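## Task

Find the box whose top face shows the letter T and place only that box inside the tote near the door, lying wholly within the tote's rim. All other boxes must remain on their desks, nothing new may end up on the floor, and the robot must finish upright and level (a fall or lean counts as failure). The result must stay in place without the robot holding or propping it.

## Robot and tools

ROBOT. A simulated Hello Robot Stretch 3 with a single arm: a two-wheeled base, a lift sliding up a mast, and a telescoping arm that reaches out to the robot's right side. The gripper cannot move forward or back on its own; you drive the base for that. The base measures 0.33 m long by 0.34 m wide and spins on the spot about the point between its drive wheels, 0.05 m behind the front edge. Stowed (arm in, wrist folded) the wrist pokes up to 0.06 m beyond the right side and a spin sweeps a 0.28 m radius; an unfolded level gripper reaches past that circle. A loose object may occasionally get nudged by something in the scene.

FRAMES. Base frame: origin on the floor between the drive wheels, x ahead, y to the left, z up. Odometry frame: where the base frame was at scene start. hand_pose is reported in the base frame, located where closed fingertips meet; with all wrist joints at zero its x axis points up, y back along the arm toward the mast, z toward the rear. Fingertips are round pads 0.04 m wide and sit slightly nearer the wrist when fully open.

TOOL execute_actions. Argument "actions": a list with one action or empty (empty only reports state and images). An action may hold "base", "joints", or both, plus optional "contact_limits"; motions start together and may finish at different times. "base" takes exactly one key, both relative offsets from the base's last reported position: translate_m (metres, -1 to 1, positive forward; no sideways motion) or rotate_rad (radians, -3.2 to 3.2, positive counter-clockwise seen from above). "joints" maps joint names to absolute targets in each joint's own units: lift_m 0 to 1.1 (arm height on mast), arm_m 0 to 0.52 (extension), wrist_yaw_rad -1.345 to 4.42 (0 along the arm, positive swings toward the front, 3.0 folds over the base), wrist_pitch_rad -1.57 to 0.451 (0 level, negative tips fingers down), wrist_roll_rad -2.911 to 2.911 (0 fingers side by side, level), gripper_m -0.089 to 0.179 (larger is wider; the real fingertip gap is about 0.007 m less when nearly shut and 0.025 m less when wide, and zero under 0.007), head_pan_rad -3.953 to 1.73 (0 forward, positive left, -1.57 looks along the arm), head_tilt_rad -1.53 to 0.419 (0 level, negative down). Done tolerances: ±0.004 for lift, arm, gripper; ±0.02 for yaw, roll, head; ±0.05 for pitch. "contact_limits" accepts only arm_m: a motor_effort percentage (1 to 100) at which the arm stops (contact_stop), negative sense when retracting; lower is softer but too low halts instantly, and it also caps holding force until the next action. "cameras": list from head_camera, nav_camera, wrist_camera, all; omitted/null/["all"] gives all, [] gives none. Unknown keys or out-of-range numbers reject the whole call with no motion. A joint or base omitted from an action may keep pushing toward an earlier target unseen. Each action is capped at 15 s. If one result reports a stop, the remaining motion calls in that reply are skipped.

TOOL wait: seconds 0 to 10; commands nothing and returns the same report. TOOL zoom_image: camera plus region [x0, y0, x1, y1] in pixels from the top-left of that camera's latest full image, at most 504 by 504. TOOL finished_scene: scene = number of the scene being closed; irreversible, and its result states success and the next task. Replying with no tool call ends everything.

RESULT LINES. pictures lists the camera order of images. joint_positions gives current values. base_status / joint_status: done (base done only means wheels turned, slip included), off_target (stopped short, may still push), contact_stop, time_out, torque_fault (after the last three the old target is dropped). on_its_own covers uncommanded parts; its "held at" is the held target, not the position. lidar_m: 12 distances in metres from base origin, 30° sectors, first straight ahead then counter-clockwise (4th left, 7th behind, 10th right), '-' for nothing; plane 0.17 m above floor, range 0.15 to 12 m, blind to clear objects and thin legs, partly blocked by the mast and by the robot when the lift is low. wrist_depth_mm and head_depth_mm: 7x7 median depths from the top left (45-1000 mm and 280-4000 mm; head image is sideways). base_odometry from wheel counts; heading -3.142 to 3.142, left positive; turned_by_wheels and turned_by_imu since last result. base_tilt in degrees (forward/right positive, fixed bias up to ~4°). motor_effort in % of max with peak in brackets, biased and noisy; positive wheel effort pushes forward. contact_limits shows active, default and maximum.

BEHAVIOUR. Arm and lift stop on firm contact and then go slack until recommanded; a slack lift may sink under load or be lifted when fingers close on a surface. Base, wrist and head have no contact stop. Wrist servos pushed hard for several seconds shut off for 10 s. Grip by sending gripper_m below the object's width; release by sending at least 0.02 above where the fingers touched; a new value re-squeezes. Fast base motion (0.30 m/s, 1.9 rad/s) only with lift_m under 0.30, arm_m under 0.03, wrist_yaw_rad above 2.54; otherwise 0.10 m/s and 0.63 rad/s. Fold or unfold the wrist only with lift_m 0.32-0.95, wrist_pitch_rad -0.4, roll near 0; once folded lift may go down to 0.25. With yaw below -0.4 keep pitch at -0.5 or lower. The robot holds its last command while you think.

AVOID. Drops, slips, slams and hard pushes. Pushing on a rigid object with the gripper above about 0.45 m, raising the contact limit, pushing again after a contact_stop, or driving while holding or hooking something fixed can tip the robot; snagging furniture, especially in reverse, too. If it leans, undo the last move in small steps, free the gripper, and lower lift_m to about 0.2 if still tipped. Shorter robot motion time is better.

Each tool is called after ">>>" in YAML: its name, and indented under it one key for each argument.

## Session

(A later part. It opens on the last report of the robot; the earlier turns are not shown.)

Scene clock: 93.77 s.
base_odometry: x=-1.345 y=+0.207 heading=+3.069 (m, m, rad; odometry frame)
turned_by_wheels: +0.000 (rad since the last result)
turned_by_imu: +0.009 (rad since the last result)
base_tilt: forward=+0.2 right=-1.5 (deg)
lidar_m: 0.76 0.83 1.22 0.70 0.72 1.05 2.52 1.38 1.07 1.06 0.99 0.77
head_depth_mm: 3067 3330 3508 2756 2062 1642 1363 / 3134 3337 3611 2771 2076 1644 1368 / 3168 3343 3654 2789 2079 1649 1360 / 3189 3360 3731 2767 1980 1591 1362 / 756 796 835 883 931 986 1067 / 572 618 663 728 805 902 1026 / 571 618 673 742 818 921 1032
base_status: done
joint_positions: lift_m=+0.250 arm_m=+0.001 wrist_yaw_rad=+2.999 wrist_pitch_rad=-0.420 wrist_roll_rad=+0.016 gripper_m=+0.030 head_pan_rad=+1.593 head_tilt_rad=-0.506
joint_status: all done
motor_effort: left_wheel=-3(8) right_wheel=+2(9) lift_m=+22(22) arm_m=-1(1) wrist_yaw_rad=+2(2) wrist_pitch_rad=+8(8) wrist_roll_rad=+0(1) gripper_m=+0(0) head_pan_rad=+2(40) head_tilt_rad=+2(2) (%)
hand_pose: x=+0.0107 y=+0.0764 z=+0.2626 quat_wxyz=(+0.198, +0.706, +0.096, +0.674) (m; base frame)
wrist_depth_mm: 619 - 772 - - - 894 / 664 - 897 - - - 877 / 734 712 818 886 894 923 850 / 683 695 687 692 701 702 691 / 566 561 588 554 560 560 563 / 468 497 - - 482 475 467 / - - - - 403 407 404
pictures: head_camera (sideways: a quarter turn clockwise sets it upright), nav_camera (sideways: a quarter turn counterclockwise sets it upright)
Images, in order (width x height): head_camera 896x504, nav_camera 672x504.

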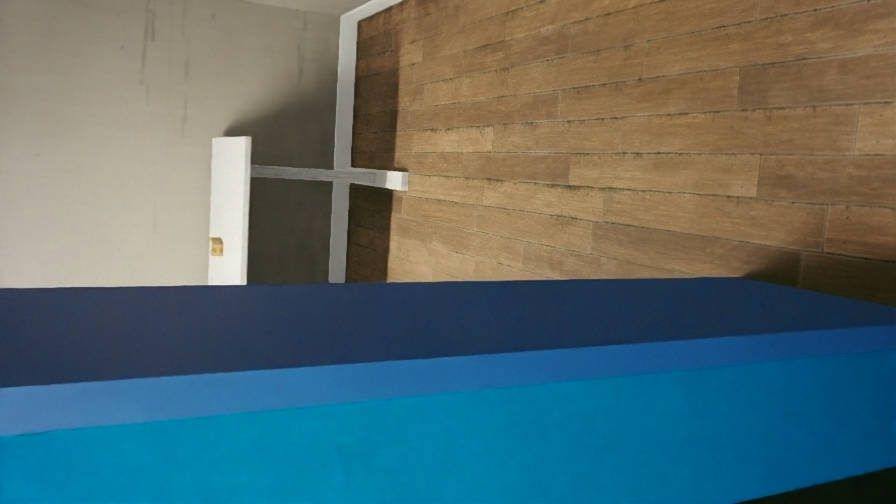

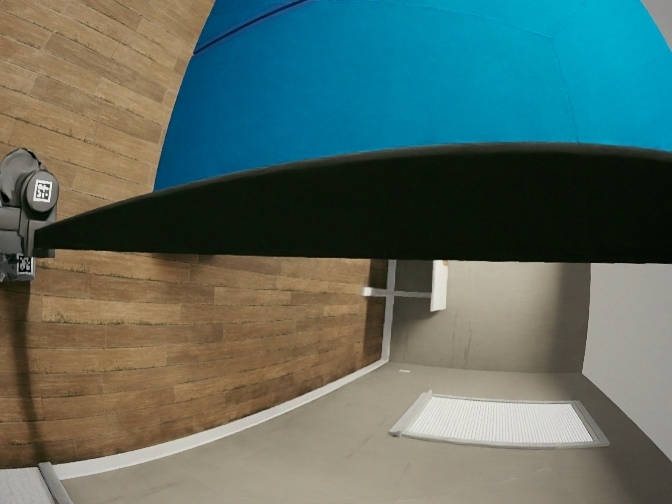

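>>> execute_actions:
  actions:
    - {"base":{"translate_m":0.36},"joints":{"head_pan_rad":0,"head_tilt_rad":-0.9}}
  cameras: ["nav_camera"]

>>> execute_actions:
  actions:
    - {"base":{"rotate_rad":1.45}}
  cameras: ["nav_camera"]

>>> execute_actions:
  actions:
    - {"base":{"translate_m":0.5}}
  cameras: ["nav_camera"]

Scene clock: 104.87 s.
base_odometry: x=-1.704 y=+0.233 heading=+3.069 (m, m, rad; odometry frame)
turned_by_wheels: +0.000 (rad since the last result)
turned_by_imu: +0.005 (rad since the last result)
base_tilt: forward=+0.2 right=-1.5 (deg)
lidar_m: 0.40 0.45 0.67 2.62 0.86 1.00 2.88 1.42 1.11 1.09 0.53 0.41
head_depth_mm: 328 375 437 526 657 877 1120 / 331 379 444 535 670 902 1125 / 335 384 451 545 685 930 1141 / 339 389 457 553 699 953 1139 / 335 383 448 544 707 991 1139 / 335 392 478 604 773 1071 1140 / 368 426 503 616 794 1112 1137
base_status: done
joint_positions: lift_m=+0.250 arm_m=+0.001 wrist_yaw_rad=+2.999 wrist_pitch_rad=-0.420 wrist_roll_rad=+0.016 gripper_m=+0.030 head_pan_rad=+0.007 head_tilt_rad=-0.889
joint_status: all done
motor_effort: left_wheel=-4(8) right_wheel=+2(10) lift_m=+23(22) arm_m=-2(2) wrist_yaw_rad=+3(2) wrist_pitch_rad=+8(8) wrist_roll_rad=+0(0) gripper_m=+1(1) head_pan_rad=-3(43) head_tilt_rad=-3(18) (%)
hand_pose: x=+0.0107 y=+0.0764 z=+0.2626 quat_wxyz=(+0.198, +0.706, +0.096, +0.674) (m; base frame)
wrist_depth_mm: 671 - - - - 730 496 / 678 - - - - 727 503 / 700 871 921 915 926 713 506 / 711 704 694 683 708 670 505 / 565 561 581 562 568 551 497 / 466 481 - - 481 465 458 / - - - - 390 405 408
pictures: nav_camera (sideways: a quarter turn counterclockwise sets it upright)
Images, in order (width x height): nav_camera 672x504.

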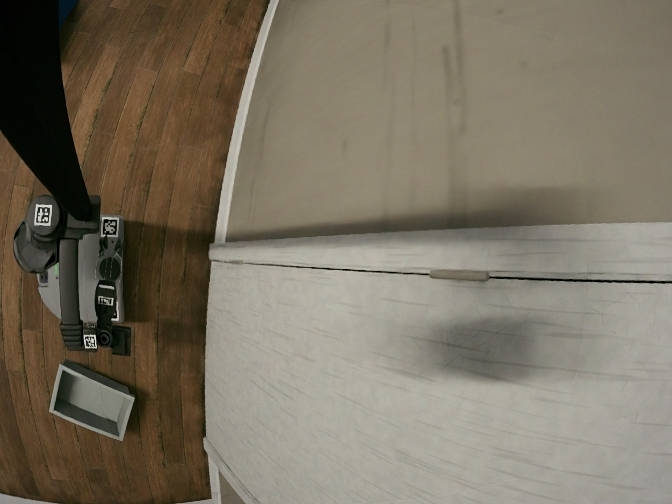

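Scene clock: 107.10 s.
base_odometry: x=-1.704 y=+0.233 heading=-1.764 (m, m, rad; odometry frame)
turned_by_wheels: +1.450 (rad since the last result)
turned_by_imu: +1.467 (rad since the last result)
base_tilt: forward=+0.3 right=-1.5 (deg)
lidar_m: 1.48 0.83 0.88 2.24 1.60 1.14 1.09 0.60 0.42 0.40 0.41 0.58
head_depth_mm: 1337 1343 1352 1358 1345 1252 1137 / 1953 1980 1874 1647 1446 1270 1141 / 2958 2407 1968 1667 1453 1278 1138 / 3056 2413 1967 1670 1446 1272 1136 / 2942 2390 1962 1663 1450 1282 1142 / 3112 2408 1976 1671 1447 1278 1138 / 3112 2432 1958 1669 1461 1274 1141
base_status: done
joint_positions: lift_m=+0.250 arm_m=+0.001 wrist_yaw_rad=+2.999 wrist_pitch_rad=-0.420 wrist_roll_rad=+0.016 gripper_m=+0.030 head_pan_rad=+0.007 head_tilt_rad=-0.889
joint_status: not commanded
motor_effort: left_wheel=-3(10) right_wheel=+2(9) lift_m=+22(22) arm_m=-2(1) wrist_yaw_rad=+2(2) wrist_pitch_rad=+8(8) wrist_roll_rad=+0(0) gripper_m=+0(0) head_pan_rad=-4(4) head_tilt_rad=-4(3) (%)
hand_pose: x=+0.0107 y=+0.0764 z=+0.2626 quat_wxyz=(+0.198, +0.706, +0.096, +0.674) (m; base frame)
wrist_depth_mm: - - - - - 893 651 / - - - - - 892 686 / 900 927 906 922 911 858 745 / 690 698 689 676 702 696 680 / 575 560 600 560 572 554 555 / 466 492 - - 484 474 471 / - - - - 398 411 410
pictures: nav_camera (sideways: a quarter turn counterclockwise sets it upright)
Images, in order (width x height): nav_camera 672x504.

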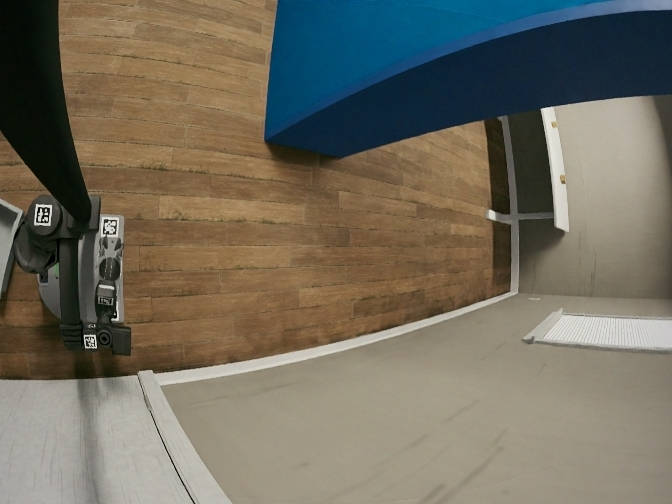

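Scene clock: 110.37 s.
base_odometry: x=-1.800 y=-0.258 heading=-1.764 (m, m, rad; odometry frame)
turned_by_wheels: +0.000 (rad since the last result)
turned_by_imu: +0.005 (rad since the last result)
base_tilt: forward=+0.3 right=-1.5 (deg)
lidar_m: 1.45 0.80 0.57 0.57 2.31 1.65 1.59 0.55 0.43 0.41 0.42 0.57
head_depth_mm: 1242 1310 1327 1332 1334 1233 1139 / 1945 1953 1870 1623 1444 1266 1144 / 2821 2393 1959 1661 1446 1272 1138 / 2860 2410 1971 1665 1447 1280 1141 / 2841 2419 1984 1676 1447 1280 1142 / 2812 2395 1970 1675 1443 1271 1142 / 2822 2420 1967 1667 1448 1276 1145
base_status: done
joint_positions: lift_m=+0.250 arm_m=+0.001 wrist_yaw_rad=+2.999 wrist_pitch_rad=-0.420 wrist_roll_rad=+0.016 gripper_m=+0.030 head_pan_rad=+0.007 head_tilt_rad=-0.890
joint_status: not commanded
motor_effort: left_wheel=-4(7) right_wheel=+3(9) lift_m=+22(23) arm_m=-2(1) wrist_yaw_rad=+1(2) wrist_pitch_rad=+8(8) wrist_roll_rad=+0(1) gripper_m=+1(1) head_pan_rad=-3(3) head_tilt_rad=-3(3) (%)
hand_pose: x=+0.0107 y=+0.0764 z=+0.2626 quat_wxyz=(+0.198, +0.706, +0.096, +0.674) (m; base frame)
wrist_depth_mm: - - - 867 556 589 640 / - - - 922 599 635 - / 884 911 875 814 673 691 900 / 687 696 699 701 694 707 688 / 572 571 580 562 571 552 562 / 471 487 - - 475 477 469 / - - - - 400 404 403
pictures: nav_camera (sideways: a quarter turn counterclockwise sets it upright)
Images, in order (width x height): nav_camera 672x504.

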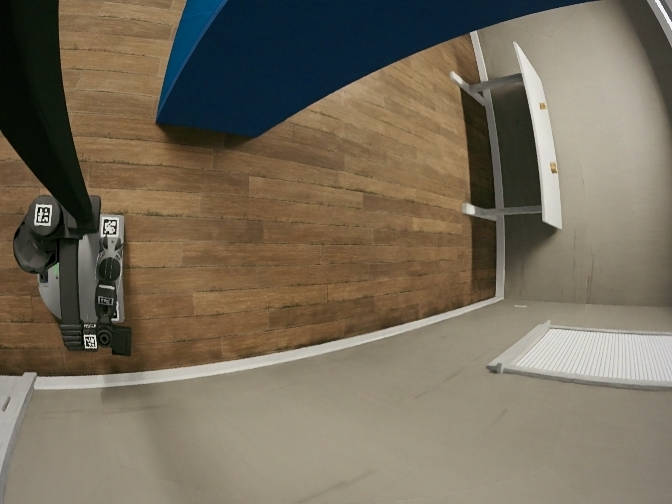

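>>> execute_actions:
  actions:
    - {"base":{"translate_m":0.8}}
  cameras: []

>>> execute_actions:
  actions:
    - {"base":{"rotate_rad":0.6},"joints":{"head_tilt_rad":-0.6}}
  cameras: []

>>> execute_actions:
  actions:
    - {"base":{"translate_m":1},"joints":{"head_pan_rad":-0.3}}
  cameras: ["head_camera","nav_camera"]

Scene clock: 124.73 s.
base_odometry: x=-1.954 y=-1.043 heading=-1.764 (m, m, rad; odometry frame)
turned_by_wheels: +0.000 (rad since the last result)
turned_by_imu: +0.009 (rad since the last result)
base_tilt: forward=+0.2 right=-1.5 (deg)
lidar_m: 1.43 2.45 3.18 1.45 0.70 0.79 1.58 0.57 0.41 0.39 0.40 0.55
head_depth_mm: 1281 1287 1294 1296 1300 1232 1122 / 1907 1934 1871 1631 1446 1272 1141 / 2182 2367 1978 1671 1443 1275 1135 / 2172 2361 1965 1668 1452 1281 1143 / 2173 2347 1970 1666 1446 1275 1144 / 2069 2260 1981 1667 1449 1275 1143 / 2179 2354 1970 1675 1441 1278 1141
base_status: done
joint_positions: lift_m=+0.250 arm_m=+0.001 wrist_yaw_rad=+2.999 wrist_pitch_rad=-0.420 wrist_roll_rad=+0.016 gripper_m=+0.030 head_pan_rad=+0.007 head_tilt_rad=-0.890
joint_status: not commanded
motor_effort: left_wheel=-3(8) right_wheel=+3(8) lift_m=+23(23) arm_m=-2(2) wrist_yaw_rad=+2(2) wrist_pitch_rad=+8(7) wrist_roll_rad=+0(0) gripper_m=+0(0) head_pan_rad=-3(4) head_tilt_rad=-4(3) (%)
hand_pose: x=+0.0107 y=+0.0764 z=+0.2626 quat_wxyz=(+0.198, +0.706, +0.096, +0.674) (m; base frame)
wrist_depth_mm: 506 - - - - - - / 530 - - - - - - / 585 593 931 895 949 898 895 / 614 635 704 697 698 684 700 / 559 569 583 558 560 552 571 / 479 486 - - 484 471 479 / - - - - 396 409 408
pictures: none
No camera images: the call's "cameras" was empty. Leave "cameras" out to get every camera's image.

Scene clock: 126.30 s.
base_odometry: x=-1.954 y=-1.043 heading=-1.164 (m, m, rad; odometry frame)
turned_by_wheels: +0.600 (rad since the last result)
turned_by_imu: +0.608 (rad since the last result)
base_tilt: forward=+0.3 right=-1.4 (deg)
lidar_m: 2.50 3.07 0.63 0.60 0.86 1.21 0.53 0.40 0.39 0.41 0.59 1.94
head_depth_mm: 2082 2140 2442 2252 1839 1504 1280 / 2194 2283 2601 2328 1830 1516 1283 / 2327 2286 2771 2348 1833 1511 1282 / 2494 2295 2876 2332 1834 1501 1282 / 2618 2477 2879 2331 1831 1507 1283 / 2807 3029 3171 2313 1833 1505 1279 / 3025 3359 3204 2310 1821 1505 1280
base_status: done
joint_positions: lift_m=+0.250 arm_m=+0.001 wrist_yaw_rad=+2.999 wrist_pitch_rad=-0.420 wrist_roll_rad=+0.016 gripper_m=+0.030 head_pan_rad=+0.007 head_tilt_rad=-0.606
joint_status: all done
motor_effort: left_wheel=-3(9) right_wheel=+2(7) lift_m=+22(23) arm_m=-2(1) wrist_yaw_rad=+2(2) wrist_pitch_rad=+8(8) wrist_roll_rad=+0(1) gripper_m=+0(0) head_pan_rad=-3(4) head_tilt_rad=+2(16) (%)
hand_pose: x=+0.0107 y=+0.0764 z=+0.2626 quat_wxyz=(+0.198, +0.706, +0.096, +0.674) (m; base frame)
wrist_depth_mm: - - 691 596 - - - / - - 742 655 - - - / 912 909 793 725 847 927 898 / 694 699 701 703 693 690 694 / 565 560 580 558 564 559 560 / 472 490 - - 483 472 466 / - - - - 399 408 401
pictures: none
No camera images: the call's "cameras" was empty. Leave "cameras" out to get every camera's image.

Scene clock: 131.23 s.
base_odometry: x=-1.559 y=-1.961 heading=-1.164 (m, m, rad; odometry frame)
turned_by_wheels: +0.000 (rad since the last result)
turned_by_imu: +0.011 (rad since the last result)
base_tilt: forward=+0.2 right=-1.5 (deg)
lidar_m: 1.55 2.35 2.31 1.37 1.36 1.02 1.26 0.96 0.94 1.00 1.43 1.08
head_depth_mm: 1273 1377 1430 1035 1288 1440 1255 / 1299 1418 1427 1039 1734 1515 1277 / 1344 1459 1427 1035 1728 1504 1282 / 1378 1506 1425 1035 1785 1513 1283 / 1418 1549 1429 1033 1844 1508 1282 / 1465 1615 1423 1075 1828 1511 1281 / 1504 1656 1355 1126 1842 1506 1275
base_status: done
joint_positions: lift_m=+0.250 arm_m=+0.001 wrist_yaw_rad=+2.999 wrist_pitch_rad=-0.420 wrist_roll_rad=+0.016 gripper_m=+0.030 head_pan_rad=-0.293 head_tilt_rad=-0.605
joint_status: all done
motor_effort: left_wheel=-3(7) right_wheel=+2(8) lift_m=+23(23) arm_m=-1(1) wrist_yaw_rad=+1(2) wrist_pitch_rad=+8(8) wrist_roll_rad=+0(0) gripper_m=+1(1) head_pan_rad=-5(24) head_tilt_rad=+1(1) (%)
hand_pose: x=+0.0107 y=+0.0764 z=+0.2626 quat_wxyz=(+0.198, +0.706, +0.096, +0.674) (m; base frame)
wrist_depth_mm: - - - - - - - / - - - - - - - / 856 913 922 921 919 937 901 / 695 684 660 692 687 695 709 / 561 559 584 565 555 560 560 / 467 492 - - 481 473 473 / - - - - 399 415 404
pictures: head_camera (sideways: a quarter turn clockwise sets it upright), nav_camera (sideways: a quarter turn counterclockwise sets it upright)
Images, in order (width x height): head_camera 896x504, nav_camera 672x504.

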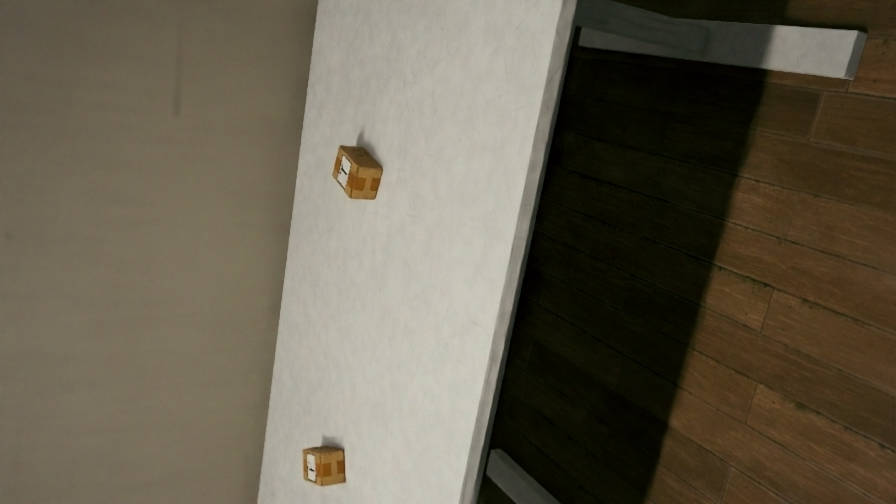

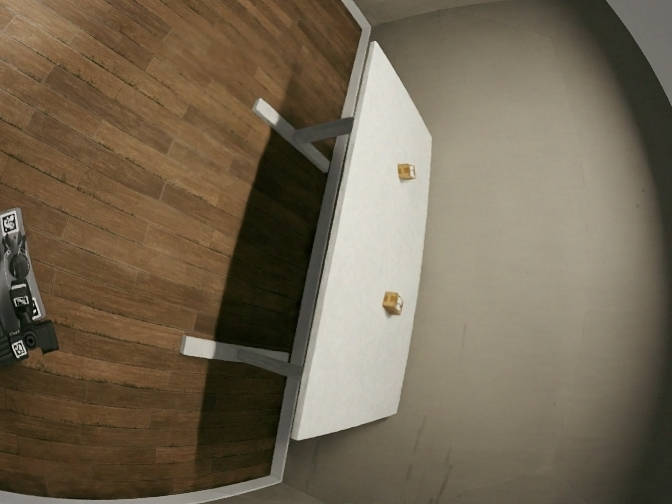

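>>> zoom_image:
  camera: "head_camera"
  region: [310,130,410,210]

>>> zoom_image:
  camera: "head_camera"
  region: [280,424,380,504]

Region (310, 130, 410, 210) of head_camera's 896x504 image, scaled by 5.040, with more detail than that image has; it fills the top 403 rows of this view, and the rest is white.

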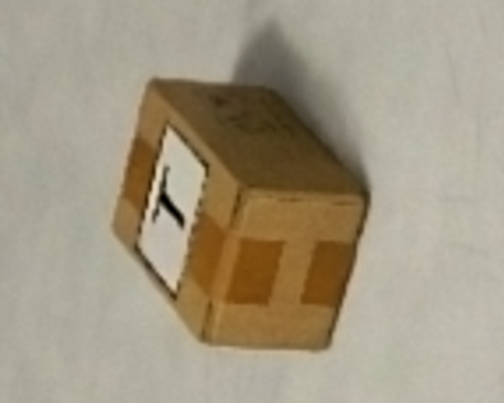

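Region (280, 424, 380, 504) of head_camera's 896x504 image, scaled by 5.040, with more detail than that image has; it fills the top 403 rows of this view, and the rest is white.

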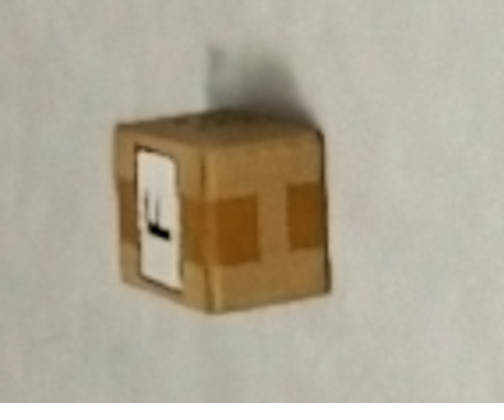

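>>> execute_actions:
  actions:
    - {"base":{"translate_m":0.38}}
  cameras: []

>>> execute_actions:
  actions:
    - {"joints":{"lift_m":0.9,"head_pan_rad":-0.7,"head_tilt_rad":-0.9}}
  cameras: ["nav_camera"]

>>> execute_actions:
  actions:
    - {"base":{"rotate_rad":0.97},"joints":{"head_pan_rad":-1.57,"wrist_yaw_rad":0,"wrist_pitch_rad":-0.45,"gripper_m":0.15}}
  cameras: ["nav_camera","wrist_camera"]

Scene clock: 149.50 s.
base_odometry: x=-1.408 y=-2.311 heading=-1.165 (m, m, rad; odometry frame)
turned_by_wheels: +0.000 (rad since the last result)
turned_by_imu: +0.005 (rad since the last result)
base_tilt: forward=+0.2 right=-1.5 (deg)
lidar_m: 1.17 1.18 2.10 2.11 1.82 1.35 1.53 1.17 1.15 1.22 0.82 1.23
head_depth_mm: 1006 1091 1198 1035 814 671 1206 / 1032 1123 1229 1041 816 669 1256 / 1061 1158 1258 1037 816 671 1284 / 1088 1197 1291 1035 815 684 1280 / 1125 1232 1323 1034 811 703 1281 / 1160 1272 1350 1036 812 723 1277 / 1194 1316 1397 1004 810 1443 1286
base_status: done
joint_positions: lift_m=+0.250 arm_m=+0.001 wrist_yaw_rad=+2.999 wrist_pitch_rad=-0.420 wrist_roll_rad=+0.016 gripper_m=+0.030 head_pan_rad=-0.293 head_tilt_rad=-0.605
joint_status: not commanded
motor_effort: left_wheel=-3(4) right_wheel=+1(10) lift_m=+23(22) arm_m=-2(2) wrist_yaw_rad=+2(2) wrist_pitch_rad=+8(8) wrist_roll_rad=+1(0) gripper_m=-1(1) head_pan_rad=-4(4) head_tilt_rad=+1(1) (%)
hand_pose: x=+0.0107 y=+0.0764 z=+0.2626 quat_wxyz=(+0.197, +0.706, +0.096, +0.674) (m; base frame)
wrist_depth_mm: - - - - - - - / - - - - - - - / 921 931 892 931 889 905 887 / 691 693 702 696 689 694 699 / 570 557 602 562 569 567 567 / 478 489 - - 470 472 473 / - - - - 403 412 402
pictures: none
No camera images: the call's "cameras" was empty. Leave "cameras" out to get every camera's image.

Scene clock: 156.23 s.
base_odometry: x=-1.408 y=-2.311 heading=-1.165 (m, m, rad; odometry frame)
turned_by_wheels: +0.000 (rad since the last result)
turned_by_imu: +0.001 (rad since the last result)
base_tilt: forward=+0.2 right=-1.5 (deg)
lidar_m: 1.17 1.19 2.10 2.10 1.83 1.35 1.53 1.17 1.15 1.22 0.82 1.23
head_depth_mm: 1148 1052 863 729 1422 1292 1139 / 1133 1054 863 731 1376 1256 1140 / 1128 1055 863 728 1424 1282 1145 / 1112 1054 864 729 1420 1279 1142 / 1103 1056 865 731 1397 1280 1142 / 1093 1057 866 730 1398 1276 1143 / 1090 1059 867 732 1398 1280 1144
base_status: not commanded
joint_positions: lift_m=+0.900 arm_m=+0.001 wrist_yaw_rad=+2.999 wrist_pitch_rad=-0.420 wrist_roll_rad=+0.016 gripper_m=+0.030 head_pan_rad=-0.693 head_tilt_rad=-0.888
joint_status: all done
motor_effort: left_wheel=-4(4) right_wheel=+2(3) lift_m=+35(36) arm_m=-2(2) wrist_yaw_rad=+2(2) wrist_pitch_rad=+8(8) wrist_roll_rad=+0(1) gripper_m=-1(0) head_pan_rad=-4(30) head_tilt_rad=-4(14) (%)
hand_pose: x=+0.0107 y=+0.0764 z=+0.9120 quat_wxyz=(+0.197, +0.706, +0.096, +0.674) (m; base frame)
wrist_depth_mm: - - - - - - - / - - - - - - - / - - - - - - - / - - - - - - - / - - - - - - - / - - - - - - - / - - - - - - -
pictures: nav_camera (sideways: a quarter turn counterclockwise sets it upright)
Images, in order (width x height): nav_camera 672x504.

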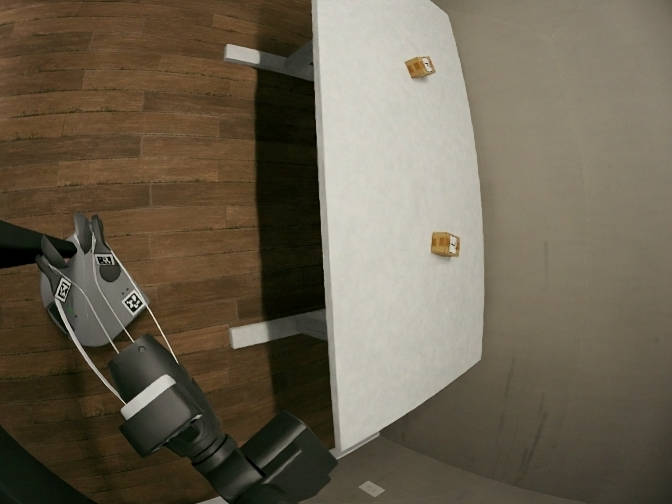

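Scene clock: 158.77 s.
base_odometry: x=-1.408 y=-2.311 heading=-0.195 (m, m, rad; odometry frame)
turned_by_wheels: +0.970 (rad since the last result)
turned_by_imu: +0.985 (rad since the last result)
base_tilt: forward=+0.2 right=-1.5 (deg)
lidar_m: 2.17 2.10 1.51 1.34 1.65 1.19 1.15 1.19 0.83 1.23 1.27 1.18
head_depth_mm: 1109 1054 862 765 - - 1106 / 1116 1057 862 763 - - 1126 / 1113 1059 863 - - - 1127 / 1114 1057 865 755 1398 1276 1145 / 1120 1056 863 750 1414 1277 1144 / 1118 1055 867 730 1425 1280 1143 / 1117 1058 865 733 1423 1278 1141
base_status: done
joint_positions: lift_m=+0.900 arm_m=+0.001 wrist_yaw_rad=+0.003 wrist_pitch_rad=-0.461 wrist_roll_rad=+0.016 gripper_m=+0.150 head_pan_rad=-1.563 head_tilt_rad=-0.889
joint_status: all done
motor_effort: left_wheel=-4(8) right_wheel=+2(6) lift_m=+35(35) arm_m=-2(2) wrist_yaw_rad=-3(5) wrist_pitch_rad=+4(6) wrist_roll_rad=+1(0) gripper_m=+0(86) head_pan_rad=-4(43) head_tilt_rad=-4(4) (%)
hand_pose: x=-0.0209 y=-0.3642 z=+0.9028 quat_wxyz=(+0.683, +0.162, -0.693, -0.162) (m; base frame)
wrist_depth_mm: 893 891 890 896 881 855 896 / 930 943 937 962 918 957 983 / 655 682 679 639 683 672 - / 529 527 533 543 523 521 541 / 433 449 440 436 433 451 429 / 367 - 369 369 368 367 363 / 339 325 329 324 330 326 326
pictures: nav_camera (sideways: a quarter turn counterclockwise sets it upright), wrist_camera
Images, in order (width x height): nav_camera 672x504, wrist_camera 644x364.

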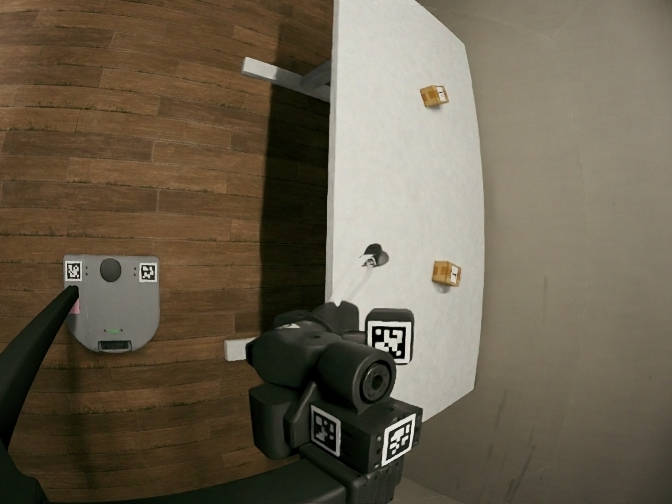

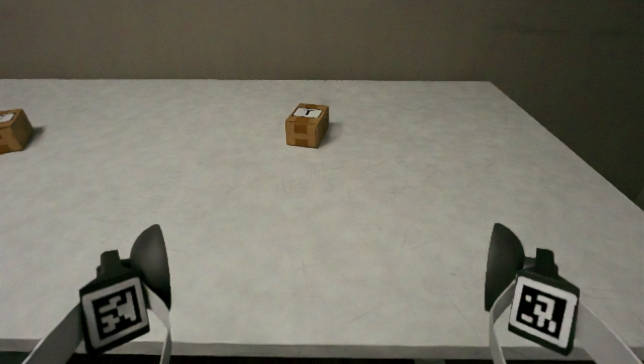

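>>> execute_actions:
  actions:
    - {"base":{"translate_m":0.035},"joints":{"lift_m":0.78,"arm_m":0.3}}
  cameras: ["wrist_camera"]

Scene clock: 171.57 s.
base_odometry: x=-1.374 y=-2.317 heading=-0.195 (m, m, rad; odometry frame)
turned_by_wheels: +0.000 (rad since the last result)
turned_by_imu: +0.002 (rad since the last result)
base_tilt: forward=+0.2 right=-1.5 (deg)
lidar_m: 1.86 2.07 1.49 1.35 1.69 1.23 1.18 1.23 0.84 1.22 1.27 1.15
head_depth_mm: 1115 1055 883 - - 1243 1129 / 1115 1075 - 713 1417 1278 1139 / 1116 1057 - 713 1414 1277 1139 / 1118 1055 877 730 1419 1279 1140 / 1119 1053 866 732 1417 1279 1143 / 1122 1056 864 732 1416 1274 1144 / 1118 1059 865 732 1421 1278 1141
base_status: done
joint_positions: lift_m=+0.780 arm_m=+0.300 wrist_yaw_rad=+0.001 wrist_pitch_rad=-0.463 wrist_roll_rad=+0.016 gripper_m=+0.150 head_pan_rad=-1.563 head_tilt_rad=-0.889
joint_status: all done
motor_effort: left_wheel=-4(5) right_wheel=+2(5) lift_m=+22(32) arm_m=+3(4) wrist_yaw_rad=-1(3) wrist_pitch_rad=+5(5) wrist_roll_rad=+0(0) gripper_m=+0(1) head_pan_rad=-3(2) head_tilt_rad=-4(3) (%)
hand_pose: x=-0.0212 y=-0.6632 z=+0.7831 quat_wxyz=(+0.683, +0.161, -0.693, -0.163) (m; base frame)
wrist_depth_mm: 603 607 615 610 616 611 619 / 567 563 577 568 573 571 646 / 408 408 412 319 410 414 410 / 324 322 322 299 321 322 324 / 264 274 263 266 269 277 265 / 221 - 223 226 226 224 225 / - 190 194 195 196 189 198
pictures: wrist_camera
Images, in order (width x height): wrist_camera 644x364.

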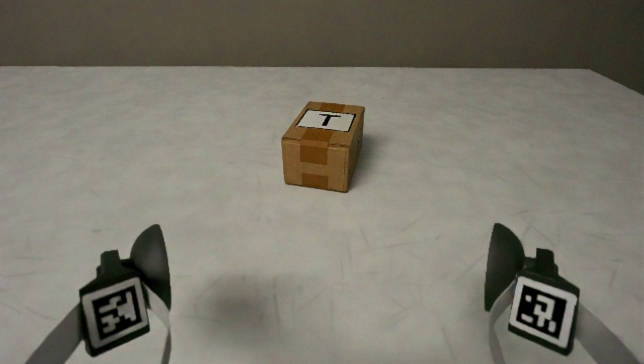

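>>> execute_actions:
  actions:
    - {"joints":{"lift_m":0.755,"arm_m":0.47}}
  cameras: ["wrist_camera"]

>>> execute_actions:
  actions:
    - {"joints":{"gripper_m":0.03}}
  cameras: ["wrist_camera"]

>>> execute_actions:
  actions:
    - {"joints":{"lift_m":0.82}}
  cameras: ["wrist_camera"]

Scene clock: 179.57 s.
base_odometry: x=-1.374 y=-2.317 heading=-0.195 (m, m, rad; odometry frame)
turned_by_wheels: +0.000 (rad since the last result)
turned_by_imu: +0.001 (rad since the last result)
base_tilt: forward=+0.2 right=-1.5 (deg)
lidar_m: 1.87 2.07 1.49 1.35 1.70 1.23 1.19 1.23 0.84 1.23 1.27 1.15
head_depth_mm: 1111 1055 883 - - - 1148 / 1115 1127 838 713 1420 1280 1139 / 1121 - 843 730 1421 1273 1146 / 1120 1094 851 731 1421 1280 1145 / 1119 1057 867 731 1419 1282 1139 / 1118 1057 868 733 1421 1276 1142 / 1122 1055 866 731 1420 1280 1142
base_status: not commanded
joint_positions: lift_m=+0.755 arm_m=+0.470 wrist_yaw_rad=+0.001 wrist_pitch_rad=-0.463 wrist_roll_rad=+0.016 gripper_m=+0.150 head_pan_rad=-1.563 head_tilt_rad=-0.889
joint_status: all done
motor_effort: left_wheel=-4(4) right_wheel=+2(2) lift_m=+22(22) arm_m=+4(3) wrist_yaw_rad=-2(2) wrist_pitch_rad=+5(5) wrist_roll_rad=+0(0) gripper_m=+0(1) head_pan_rad=-3(3) head_tilt_rad=-4(4) (%)
hand_pose: x=-0.0212 y=-0.8332 z=+0.7581 quat_wxyz=(+0.683, +0.161, -0.693, -0.163) (m; base frame)
wrist_depth_mm: 464 470 464 465 466 456 464 / 494 491 485 485 501 483 481 / 354 354 354 354 359 356 356 / 277 279 278 192 277 281 280 / 227 235 226 157 222 238 229 / 200 - 182 135 194 193 194 / - 163 164 143 168 165 170
pictures: wrist_camera
Images, in order (width x height): wrist_camera 644x364.

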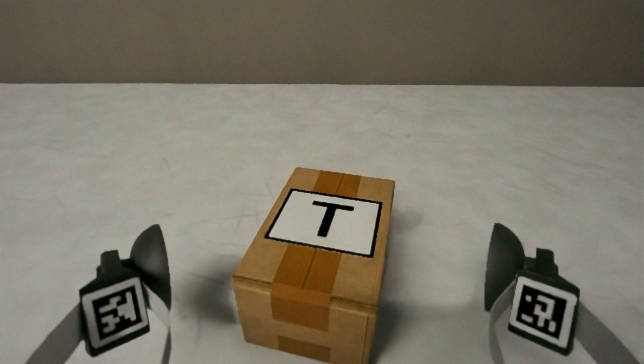

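Scene clock: 181.27 s.
base_odometry: x=-1.374 y=-2.317 heading=-0.195 (m, m, rad; odometry frame)
turned_by_wheels: +0.000 (rad since the last result)
turned_by_imu: +0.000 (rad since the last result)
base_tilt: forward=+0.2 right=-1.5 (deg)
lidar_m: 1.87 2.07 1.49 1.35 1.69 1.23 1.19 1.23 0.84 1.23 1.27 1.15
head_depth_mm: 1110 1050 886 - - - 1148 / 1111 1130 840 713 1421 1277 1133 / 1111 - 841 729 1420 1276 1144 / 1114 1086 862 731 1415 1281 1141 / 1116 1057 864 731 1417 1274 1140 / 1121 1055 864 732 1428 1283 1140 / 1119 1058 864 732 1426 1276 1145
base_status: not commanded
joint_positions: lift_m=+0.755 arm_m=+0.470 wrist_yaw_rad=+0.001 wrist_pitch_rad=-0.465 wrist_roll_rad=+0.016 gripper_m=+0.031 head_pan_rad=-1.563 head_tilt_rad=-0.889
joint_status: all done
motor_effort: left_wheel=-3(3) right_wheel=+2(2) lift_m=+22(22) arm_m=+3(3) wrist_yaw_rad=-2(1) wrist_pitch_rad=+6(6) wrist_roll_rad=+0(0) gripper_m=-15(93) head_pan_rad=-4(4) head_tilt_rad=-3(4) (%)
hand_pose: x=-0.0212 y=-0.8328 z=+0.7575 quat_wxyz=(+0.683, +0.162, -0.693, -0.164) (m; base frame)
wrist_depth_mm: 472 458 467 471 467 465 467 / 487 490 492 488 489 488 495 / 348 351 354 348 350 347 354 / 277 275 272 189 276 277 277 / 228 227 233 156 223 228 228 / 192 193 - 132 132 194 191 / 167 167 159 141 159 168 168
pictures: wrist_camera
Images, in order (width x height): wrist_camera 644x364.

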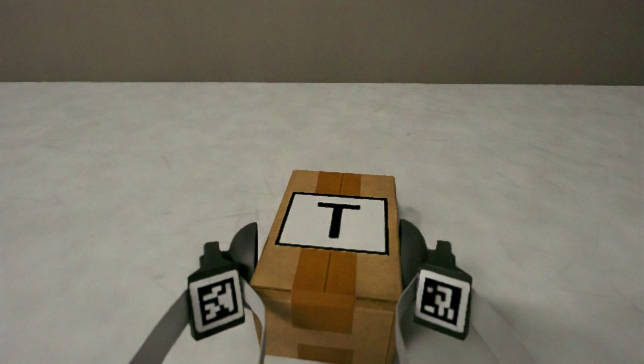

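Scene clock: 182.70 s.
base_odometry: x=-1.374 y=-2.317 heading=-0.195 (m, m, rad; odometry frame)
turned_by_wheels: +0.000 (rad since the last result)
turned_by_imu: +0.000 (rad since the last result)
base_tilt: forward=+0.2 right=-1.5 (deg)
lidar_m: 1.87 2.07 1.49 1.35 1.69 1.23 1.18 1.23 0.84 1.23 1.27 1.15
head_depth_mm: 1113 1089 - - 1354 1242 1130 / 1096 - 864 729 1415 1276 1143 / 1094 - 862 730 1424 1281 1141 / 1120 1022 864 730 1415 1283 1144 / 1113 1053 866 731 1422 1276 1139 / 1122 1060 865 732 1416 1277 1139 / 1120 1061 865 732 1428 1280 1142
base_status: not commanded
joint_positions: lift_m=+0.820 arm_m=+0.470 wrist_yaw_rad=+0.001 wrist_pitch_rad=-0.471 wrist_roll_rad=+0.016 gripper_m=+0.031 head_pan_rad=-1.563 head_tilt_rad=-0.889
joint_status: all done
motor_effort: left_wheel=-3(4) right_wheel=+2(2) lift_m=+36(39) arm_m=+3(3) wrist_yaw_rad=-2(1) wrist_pitch_rad=+9(9) wrist_roll_rad=+0(0) gripper_m=-15(15) head_pan_rad=-4(4) head_tilt_rad=-4(3) (%)
hand_pose: x=-0.0212 y=-0.8320 z=+0.8205 quat_wxyz=(+0.682, +0.164, -0.693, -0.166) (m; base frame)
wrist_depth_mm: 464 465 470 479 464 472 466 / 512 501 510 507 508 507 514 / 487 491 481 481 478 474 494 / 378 380 379 193 377 381 376 / 311 315 323 155 308 315 315 / 264 271 - 131 132 267 268 / 232 231 219 141 222 232 233
pictures: wrist_camera
Images, in order (width x height): wrist_camera 644x364.

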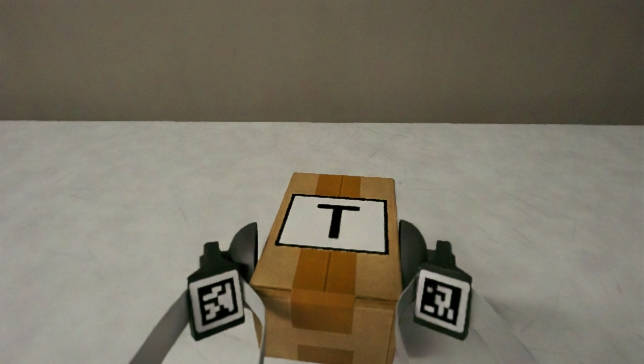

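>>> execute_actions:
  actions:
    - {"joints":{"arm_m":0,"wrist_pitch_rad":-0.4}}
  cameras: []

>>> execute_actions:
  actions:
    - {"base":{"rotate_rad":2.1},"joints":{"wrist_yaw_rad":2.62,"head_pan_rad":0}}
  cameras: ["nav_camera"]

>>> execute_actions:
  actions:
    - {"joints":{"lift_m":0.29}}
  cameras: []

>>> execute_actions:
  actions:
    - {"base":{"translate_m":1}}
  cameras: ["nav_camera","wrist_camera"]

Scene clock: 199.47 s.
base_odometry: x=-1.374 y=-2.317 heading=-0.195 (m, m, rad; odometry frame)
turned_by_wheels: +0.000 (rad since the last result)
turned_by_imu: +0.002 (rad since the last result)
base_tilt: forward=+0.2 right=-1.5 (deg)
lidar_m: 1.86 2.08 1.49 1.35 1.69 1.23 1.18 1.23 0.84 1.23 1.27 1.15
head_depth_mm: 1113 1052 861 730 1382 - - / 1115 1056 862 730 1453 - - / 1120 1054 862 722 - - 1099 / 1118 1057 861 732 1421 1261 1144 / 1117 1055 865 731 1429 1274 1147 / 1117 1059 864 732 1421 1279 1149 / 1119 1064 864 733 1425 1275 1145
base_status: not commanded
joint_positions: lift_m=+0.820 arm_m=+0.001 wrist_yaw_rad=+0.001 wrist_pitch_rad=-0.430 wrist_roll_rad=+0.016 gripper_m=+0.031 head_pan_rad=-1.563 head_tilt_rad=-0.889
joint_status: all done
motor_effort: left_wheel=-4(3) right_wheel=+2(1) lift_m=+36(37) arm_m=-1(2) wrist_yaw_rad=-2(1) wrist_pitch_rad=+12(11) wrist_roll_rad=+1(0) gripper_m=-14(15) head_pan_rad=-4(3) head_tilt_rad=-3(3) (%)
hand_pose: x=-0.0212 y=-0.3683 z=+0.8296 quat_wxyz=(+0.686, +0.150, -0.696, -0.152) (m; base frame)
wrist_depth_mm: 876 892 911 882 889 869 898 / 765 773 793 788 782 780 934 / 543 543 547 539 545 538 554 / 416 417 415 193 422 420 419 / 339 335 350 156 331 338 335 / 286 288 - 132 131 284 287 / 951 940 953 140 858 980 959
pictures: none
No camera images: the call's "cameras" was empty. Leave "cameras" out to get every camera's image.

Scene clock: 203.73 s.
base_odometry: x=-1.374 y=-2.317 heading=+1.905 (m, m, rad; odometry frame)
turned_by_wheels: +2.100 (rad since the last result)
turned_by_imu: +2.133 (rad since the last result)
base_tilt: forward=+0.2 right=-1.5 (deg)
lidar_m: 1.68 1.23 1.18 1.23 0.87 1.23 1.27 1.15 2.13 2.08 1.49 1.35
head_depth_mm: 3061 2410 1827 1667 1442 1280 1141 / 2962 2412 1958 1666 1442 1271 1140 / 2557 2387 1955 1668 1448 1279 1147 / 2167 2335 1977 1663 1453 1277 1150 / 1859 2104 1981 1667 1446 1283 1157 / 1633 1811 1908 1676 1449 1279 1142 / 1455 1590 1753 1674 1443 1276 1145
base_status: done
joint_positions: lift_m=+0.820 arm_m=+0.001 wrist_yaw_rad=+2.617 wrist_pitch_rad=-0.429 wrist_roll_rad=+0.016 gripper_m=+0.031 head_pan_rad=-0.007 head_tilt_rad=-0.889
joint_status: all done
motor_effort: left_wheel=-3(7) right_wheel=+2(8) lift_m=+36(36) arm_m=-2(2) wrist_yaw_rad=+3(5) wrist_pitch_rad=+12(12) wrist_roll_rad=+0(0) gripper_m=-15(14) head_pan_rad=+3(39) head_tilt_rad=-3(4) (%)
hand_pose: x=+0.0904 y=+0.0475 z=+0.8298 quat_wxyz=(+0.325, +0.711, -0.036, +0.623) (m; base frame)
wrist_depth_mm: - - - - - - - / - - - - - - - / - - - - - - - / - - - 193 - - - / - - - 157 - - - / - - - 132 131 - - / - - 938 141 907 - -
pictures: nav_camera (sideways: a quarter turn counterclockwise sets it upright)
Images, in order (width x height): nav_camera 672x504.

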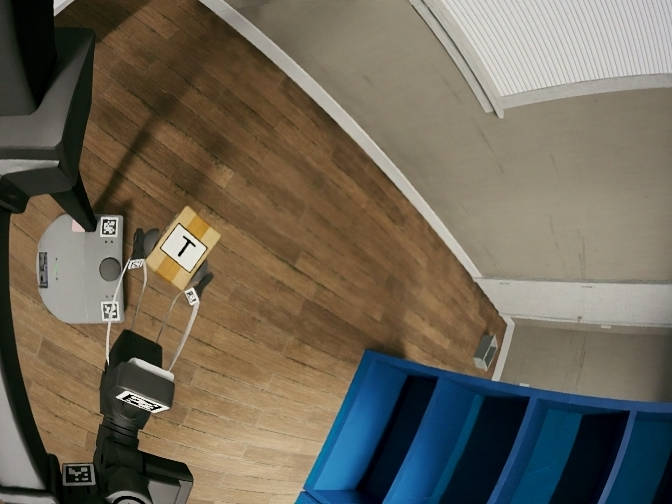

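Scene clock: 209.40 s.
base_odometry: x=-1.374 y=-2.317 heading=+1.905 (m, m, rad; odometry frame)
turned_by_wheels: +0.000 (rad since the last result)
turned_by_imu: +0.001 (rad since the last result)
base_tilt: forward=+0.2 right=-1.5 (deg)
lidar_m: 1.68 1.23 1.18 1.22 0.87 1.23 1.27 1.15 2.14 2.07 1.49 1.35
head_depth_mm: 3053 2416 1824 1677 1447 1274 1141 / 2950 2404 1960 1662 1436 1269 1144 / 2562 2407 1985 1664 1441 1281 1143 / 2172 2330 1960 1669 1448 1275 1140 / 1872 2104 1973 1669 1449 1277 1145 / 1639 1815 1906 1673 1449 1286 1143 / 1460 1595 1755 1673 1451 1277 1146
base_status: not commanded
joint_positions: lift_m=+0.290 arm_m=+0.001 wrist_yaw_rad=+2.617 wrist_pitch_rad=-0.429 wrist_roll_rad=+0.016 gripper_m=+0.031 head_pan_rad=-0.007 head_tilt_rad=-0.889
joint_status: all done
motor_effort: left_wheel=-3(3) right_wheel=+2(2) lift_m=+23(32) arm_m=-2(2) wrist_yaw_rad=+3(3) wrist_pitch_rad=+11(12) wrist_roll_rad=+0(0) gripper_m=-14(15) head_pan_rad=+4(2) head_tilt_rad=-4(4) (%)
hand_pose: x=+0.0904 y=+0.0475 z=+0.3004 quat_wxyz=(+0.325, +0.711, -0.036, +0.623) (m; base frame)
wrist_depth_mm: - - - - - - - / - - - - - - - / - - - - - - - / 762 746 762 193 736 765 755 / 615 618 642 156 603 602 604 / 503 512 - 132 131 519 512 / - 454 419 141 423 449 438
pictures: none
No camera images: the call's "cameras" was empty. Leave "cameras" out to get every camera's image.

Scene clock: 214.33 s.
base_odometry: x=-1.702 y=-1.373 heading=+1.905 (m, m, rad; odometry frame)
turned_by_wheels: +0.000 (rad since the last result)
turned_by_imu: +0.010 (rad since the last result)
base_tilt: forward=+0.2 right=-1.5 (deg)
lidar_m: 0.97 0.71 0.69 0.71 0.98 1.63 2.12 2.83 2.14 1.24 0.55 2.65
head_depth_mm: 2305 2391 1963 1661 1452 1276 1141 / 1760 2176 1967 1662 1444 1280 1139 / 1440 1691 1876 1661 1443 1275 1146 / 1222 1405 1629 1665 1450 1270 1143 / 1058 1191 1359 1558 1456 1271 1146 / 929 1028 1151 1301 1397 1285 1141 / 826 906 1001 1117 1262 1279 1146
base_status: done
joint_positions: lift_m=+0.290 arm_m=+0.001 wrist_yaw_rad=+2.618 wrist_pitch_rad=-0.429 wrist_roll_rad=+0.016 gripper_m=+0.031 head_pan_rad=-0.007 head_tilt_rad=-0.890
joint_status: not commanded
motor_effort: left_wheel=-4(7) right_wheel=+1(7) lift_m=+23(23) arm_m=-2(0) wrist_yaw_rad=+3(3) wrist_pitch_rad=+11(11) wrist_roll_rad=+0(0) gripper_m=-14(14) head_pan_rad=+3(2) head_tilt_rad=-3(4) (%)
hand_pose: x=+0.0902 y=+0.0476 z=+0.3004 quat_wxyz=(+0.324, +0.711, -0.036, +0.623) (m; base frame)
wrist_depth_mm: 638 651 643 646 646 641 637 / 714 700 695 707 703 697 684 / 782 772 760 765 762 742 754 / 758 747 749 193 757 771 760 / 604 602 644 157 611 616 614 / 509 511 - 131 131 503 522 / - 458 416 140 418 438 440
pictures: nav_camera (sideways: a quarter turn counterclockwise sets it upright), wrist_camera
Images, in order (width x height): nav_camera 672x504, wrist_camera 644x364.

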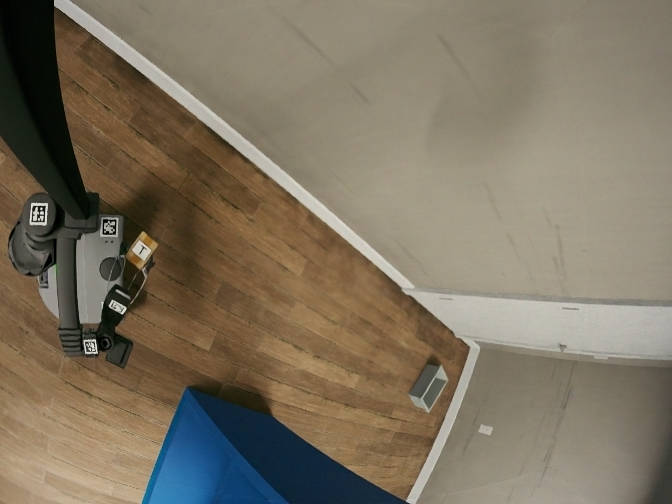

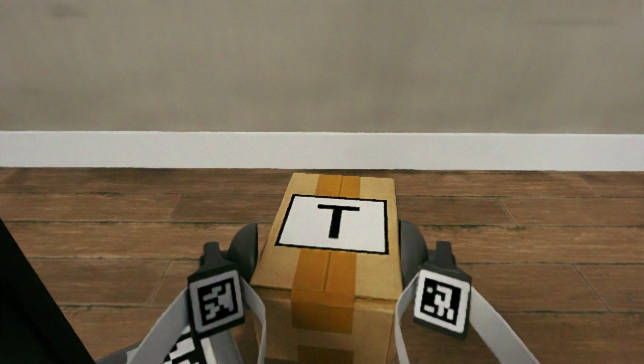

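>>> execute_actions:
  actions:
    - {"base":{"translate_m":0.52}}
  cameras: []

>>> execute_actions:
  actions:
    - {"base":{"rotate_rad":-0.6}}
  cameras: ["nav_camera"]

>>> execute_actions:
  actions:
    - {"base":{"translate_m":0.85}}
  cameras: ["nav_camera","head_camera"]

Scene clock: 224.67 s.
base_odometry: x=-1.873 y=-0.881 heading=+1.905 (m, m, rad; odometry frame)
turned_by_wheels: +0.000 (rad since the last result)
turned_by_imu: +0.006 (rad since the last result)
base_tilt: forward=+0.3 right=-1.5 (deg)
lidar_m: 0.60 0.44 0.43 0.45 0.61 1.74 2.63 3.23 0.54 0.56 2.29 1.54
head_depth_mm: 1349 1766 1960 1655 1444 1276 1140 / 1028 1270 1655 1671 1448 1276 1138 / 877 1035 1232 1541 1447 1274 1141 / 739 848 992 1196 1395 1276 1140 / 637 716 819 951 1140 1253 1139 / 560 620 696 790 917 1088 1126 / 499 547 605 675 765 881 1032
base_status: done
joint_positions: lift_m=+0.290 arm_m=+0.001 wrist_yaw_rad=+2.618 wrist_pitch_rad=-0.429 wrist_roll_rad=+0.016 gripper_m=+0.031 head_pan_rad=-0.007 head_tilt_rad=-0.890
joint_status: not commanded
motor_effort: left_wheel=-4(7) right_wheel=+3(6) lift_m=+23(23) arm_m=-2(2) wrist_yaw_rad=+2(2) wrist_pitch_rad=+12(11) wrist_roll_rad=+0(0) gripper_m=-15(14) head_pan_rad=+2(2) head_tilt_rad=-3(3) (%)
hand_pose: x=+0.0902 y=+0.0476 z=+0.3004 quat_wxyz=(+0.324, +0.711, -0.036, +0.623) (m; base frame)
wrist_depth_mm: 417 412 418 411 411 404 406 / 451 449 447 447 442 438 439 / 491 488 491 486 492 482 480 / 541 539 532 194 524 521 521 / 586 571 551 157 546 565 565 / 512 518 - 131 131 510 511 / - 457 420 140 418 452 443
pictures: none
No camera images: the call's "cameras" was empty. Leave "cameras" out to get every camera's image.

Scene clock: 226.13 s.
base_odometry: x=-1.873 y=-0.881 heading=+1.305 (m, m, rad; odometry frame)
turned_by_wheels: -0.600 (rad since the last result)
turned_by_imu: -0.607 (rad since the last result)
base_tilt: forward=+0.2 right=-1.4 (deg)
lidar_m: 2.18 0.65 0.45 0.43 0.43 0.57 1.35 2.11 3.11 0.54 0.55 0.71
head_depth_mm: 2070 2288 1966 1672 1442 1272 1136 / 2065 2272 1964 1667 1438 1280 1142 / 2044 2258 1939 1674 1448 1278 1144 / 2024 2258 1890 1656 1449 1272 1143 / 2030 2263 1920 1666 1449 1280 1144 / 2019 2238 1977 1673 1444 1276 1144 / 1668 1644 1582 1532 1415 1279 1140
base_status: done
joint_positions: lift_m=+0.290 arm_m=+0.001 wrist_yaw_rad=+2.618 wrist_pitch_rad=-0.429 wrist_roll_rad=+0.016 gripper_m=+0.031 head_pan_rad=-0.007 head_tilt_rad=-0.890
joint_status: not commanded
motor_effort: left_wheel=-1(7) right_wheel=-3(7) lift_m=+23(23) arm_m=-1(2) wrist_yaw_rad=+2(2) wrist_pitch_rad=+11(12) wrist_roll_rad=+0(0) gripper_m=-15(15) head_pan_rad=+3(3) head_tilt_rad=-3(3) (%)
hand_pose: x=+0.0902 y=+0.0476 z=+0.3004 quat_wxyz=(+0.324, +0.711, -0.036, +0.623) (m; base frame)
wrist_depth_mm: 353 394 447 515 628 750 952 / 370 419 478 558 696 866 - / 388 444 509 615 733 909 - / 416 474 547 192 710 743 761 / 442 504 557 156 604 622 611 / 469 504 - 132 131 517 513 / - 459 419 140 423 448 439
pictures: nav_camera (sideways: a quarter turn counterclockwise sets it upright)
Images, in order (width x height): nav_camera 672x504.

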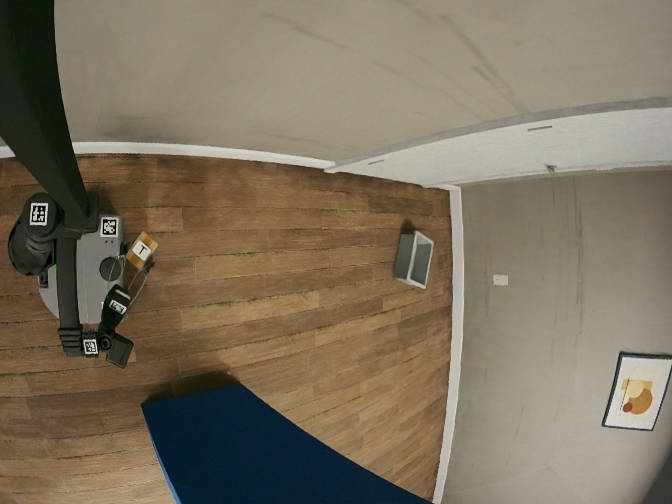

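Scene clock: 230.67 s.
base_odometry: x=-1.649 y=-0.061 heading=+1.305 (m, m, rad; odometry frame)
turned_by_wheels: +0.000 (rad since the last result)
turned_by_imu: +0.009 (rad since the last result)
base_tilt: forward=+0.2 right=-1.5 (deg)
lidar_m: 1.38 0.69 0.47 0.48 0.49 0.64 1.54 0.73 0.60 1.14 2.08 1.45
head_depth_mm: 1265 1457 1718 1665 1443 1275 1142 / 1271 1453 1714 1665 1445 1271 1139 / 1257 1443 1699 1662 1417 1272 1138 / 1252 1445 1692 1675 1415 1275 1145 / 1242 1425 1680 1668 1419 1268 1140 / 1235 1410 1665 1676 1446 1273 1142 / 1234 1414 1619 1597 1444 1279 1142
base_status: done
joint_positions: lift_m=+0.290 arm_m=+0.001 wrist_yaw_rad=+2.618 wrist_pitch_rad=-0.429 wrist_roll_rad=+0.016 gripper_m=+0.031 head_pan_rad=-0.007 head_tilt_rad=-0.890
joint_status: not commanded
motor_effort: left_wheel=+0(8) right_wheel=-1(4) lift_m=+23(23) arm_m=-2(2) wrist_yaw_rad=+2(2) wrist_pitch_rad=+12(11) wrist_roll_rad=+0(0) gripper_m=-15(14) head_pan_rad=+3(2) head_tilt_rad=-3(3) (%)
hand_pose: x=+0.0902 y=+0.0476 z=+0.3004 quat_wxyz=(+0.324, +0.711, -0.036, +0.623) (m; base frame)
wrist_depth_mm: 390 432 471 541 643 780 - / 406 464 507 601 720 923 - / 433 485 537 635 802 913 - / 460 517 564 193 752 749 611 / 481 549 607 155 600 606 590 / 501 519 - 132 131 507 513 / - 455 420 140 424 443 444
pictures: head_camera (sideways: a quarter turn clockwise sets it upright), nav_camera (sideways: a quarter turn counterclockwise sets it upright)
Images, in order (width x height): head_camera 896x504, nav_camera 672x504.

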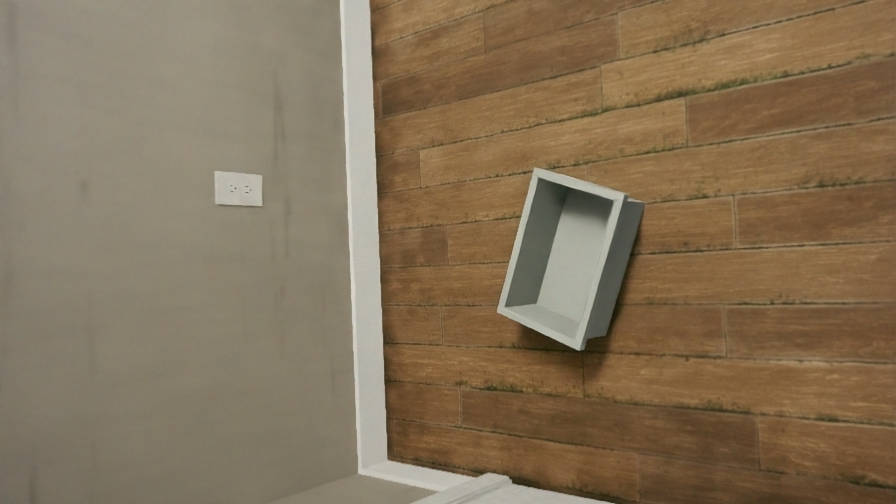

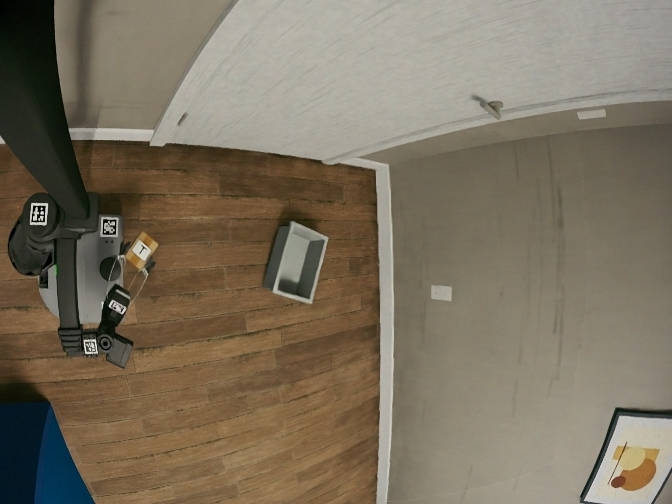

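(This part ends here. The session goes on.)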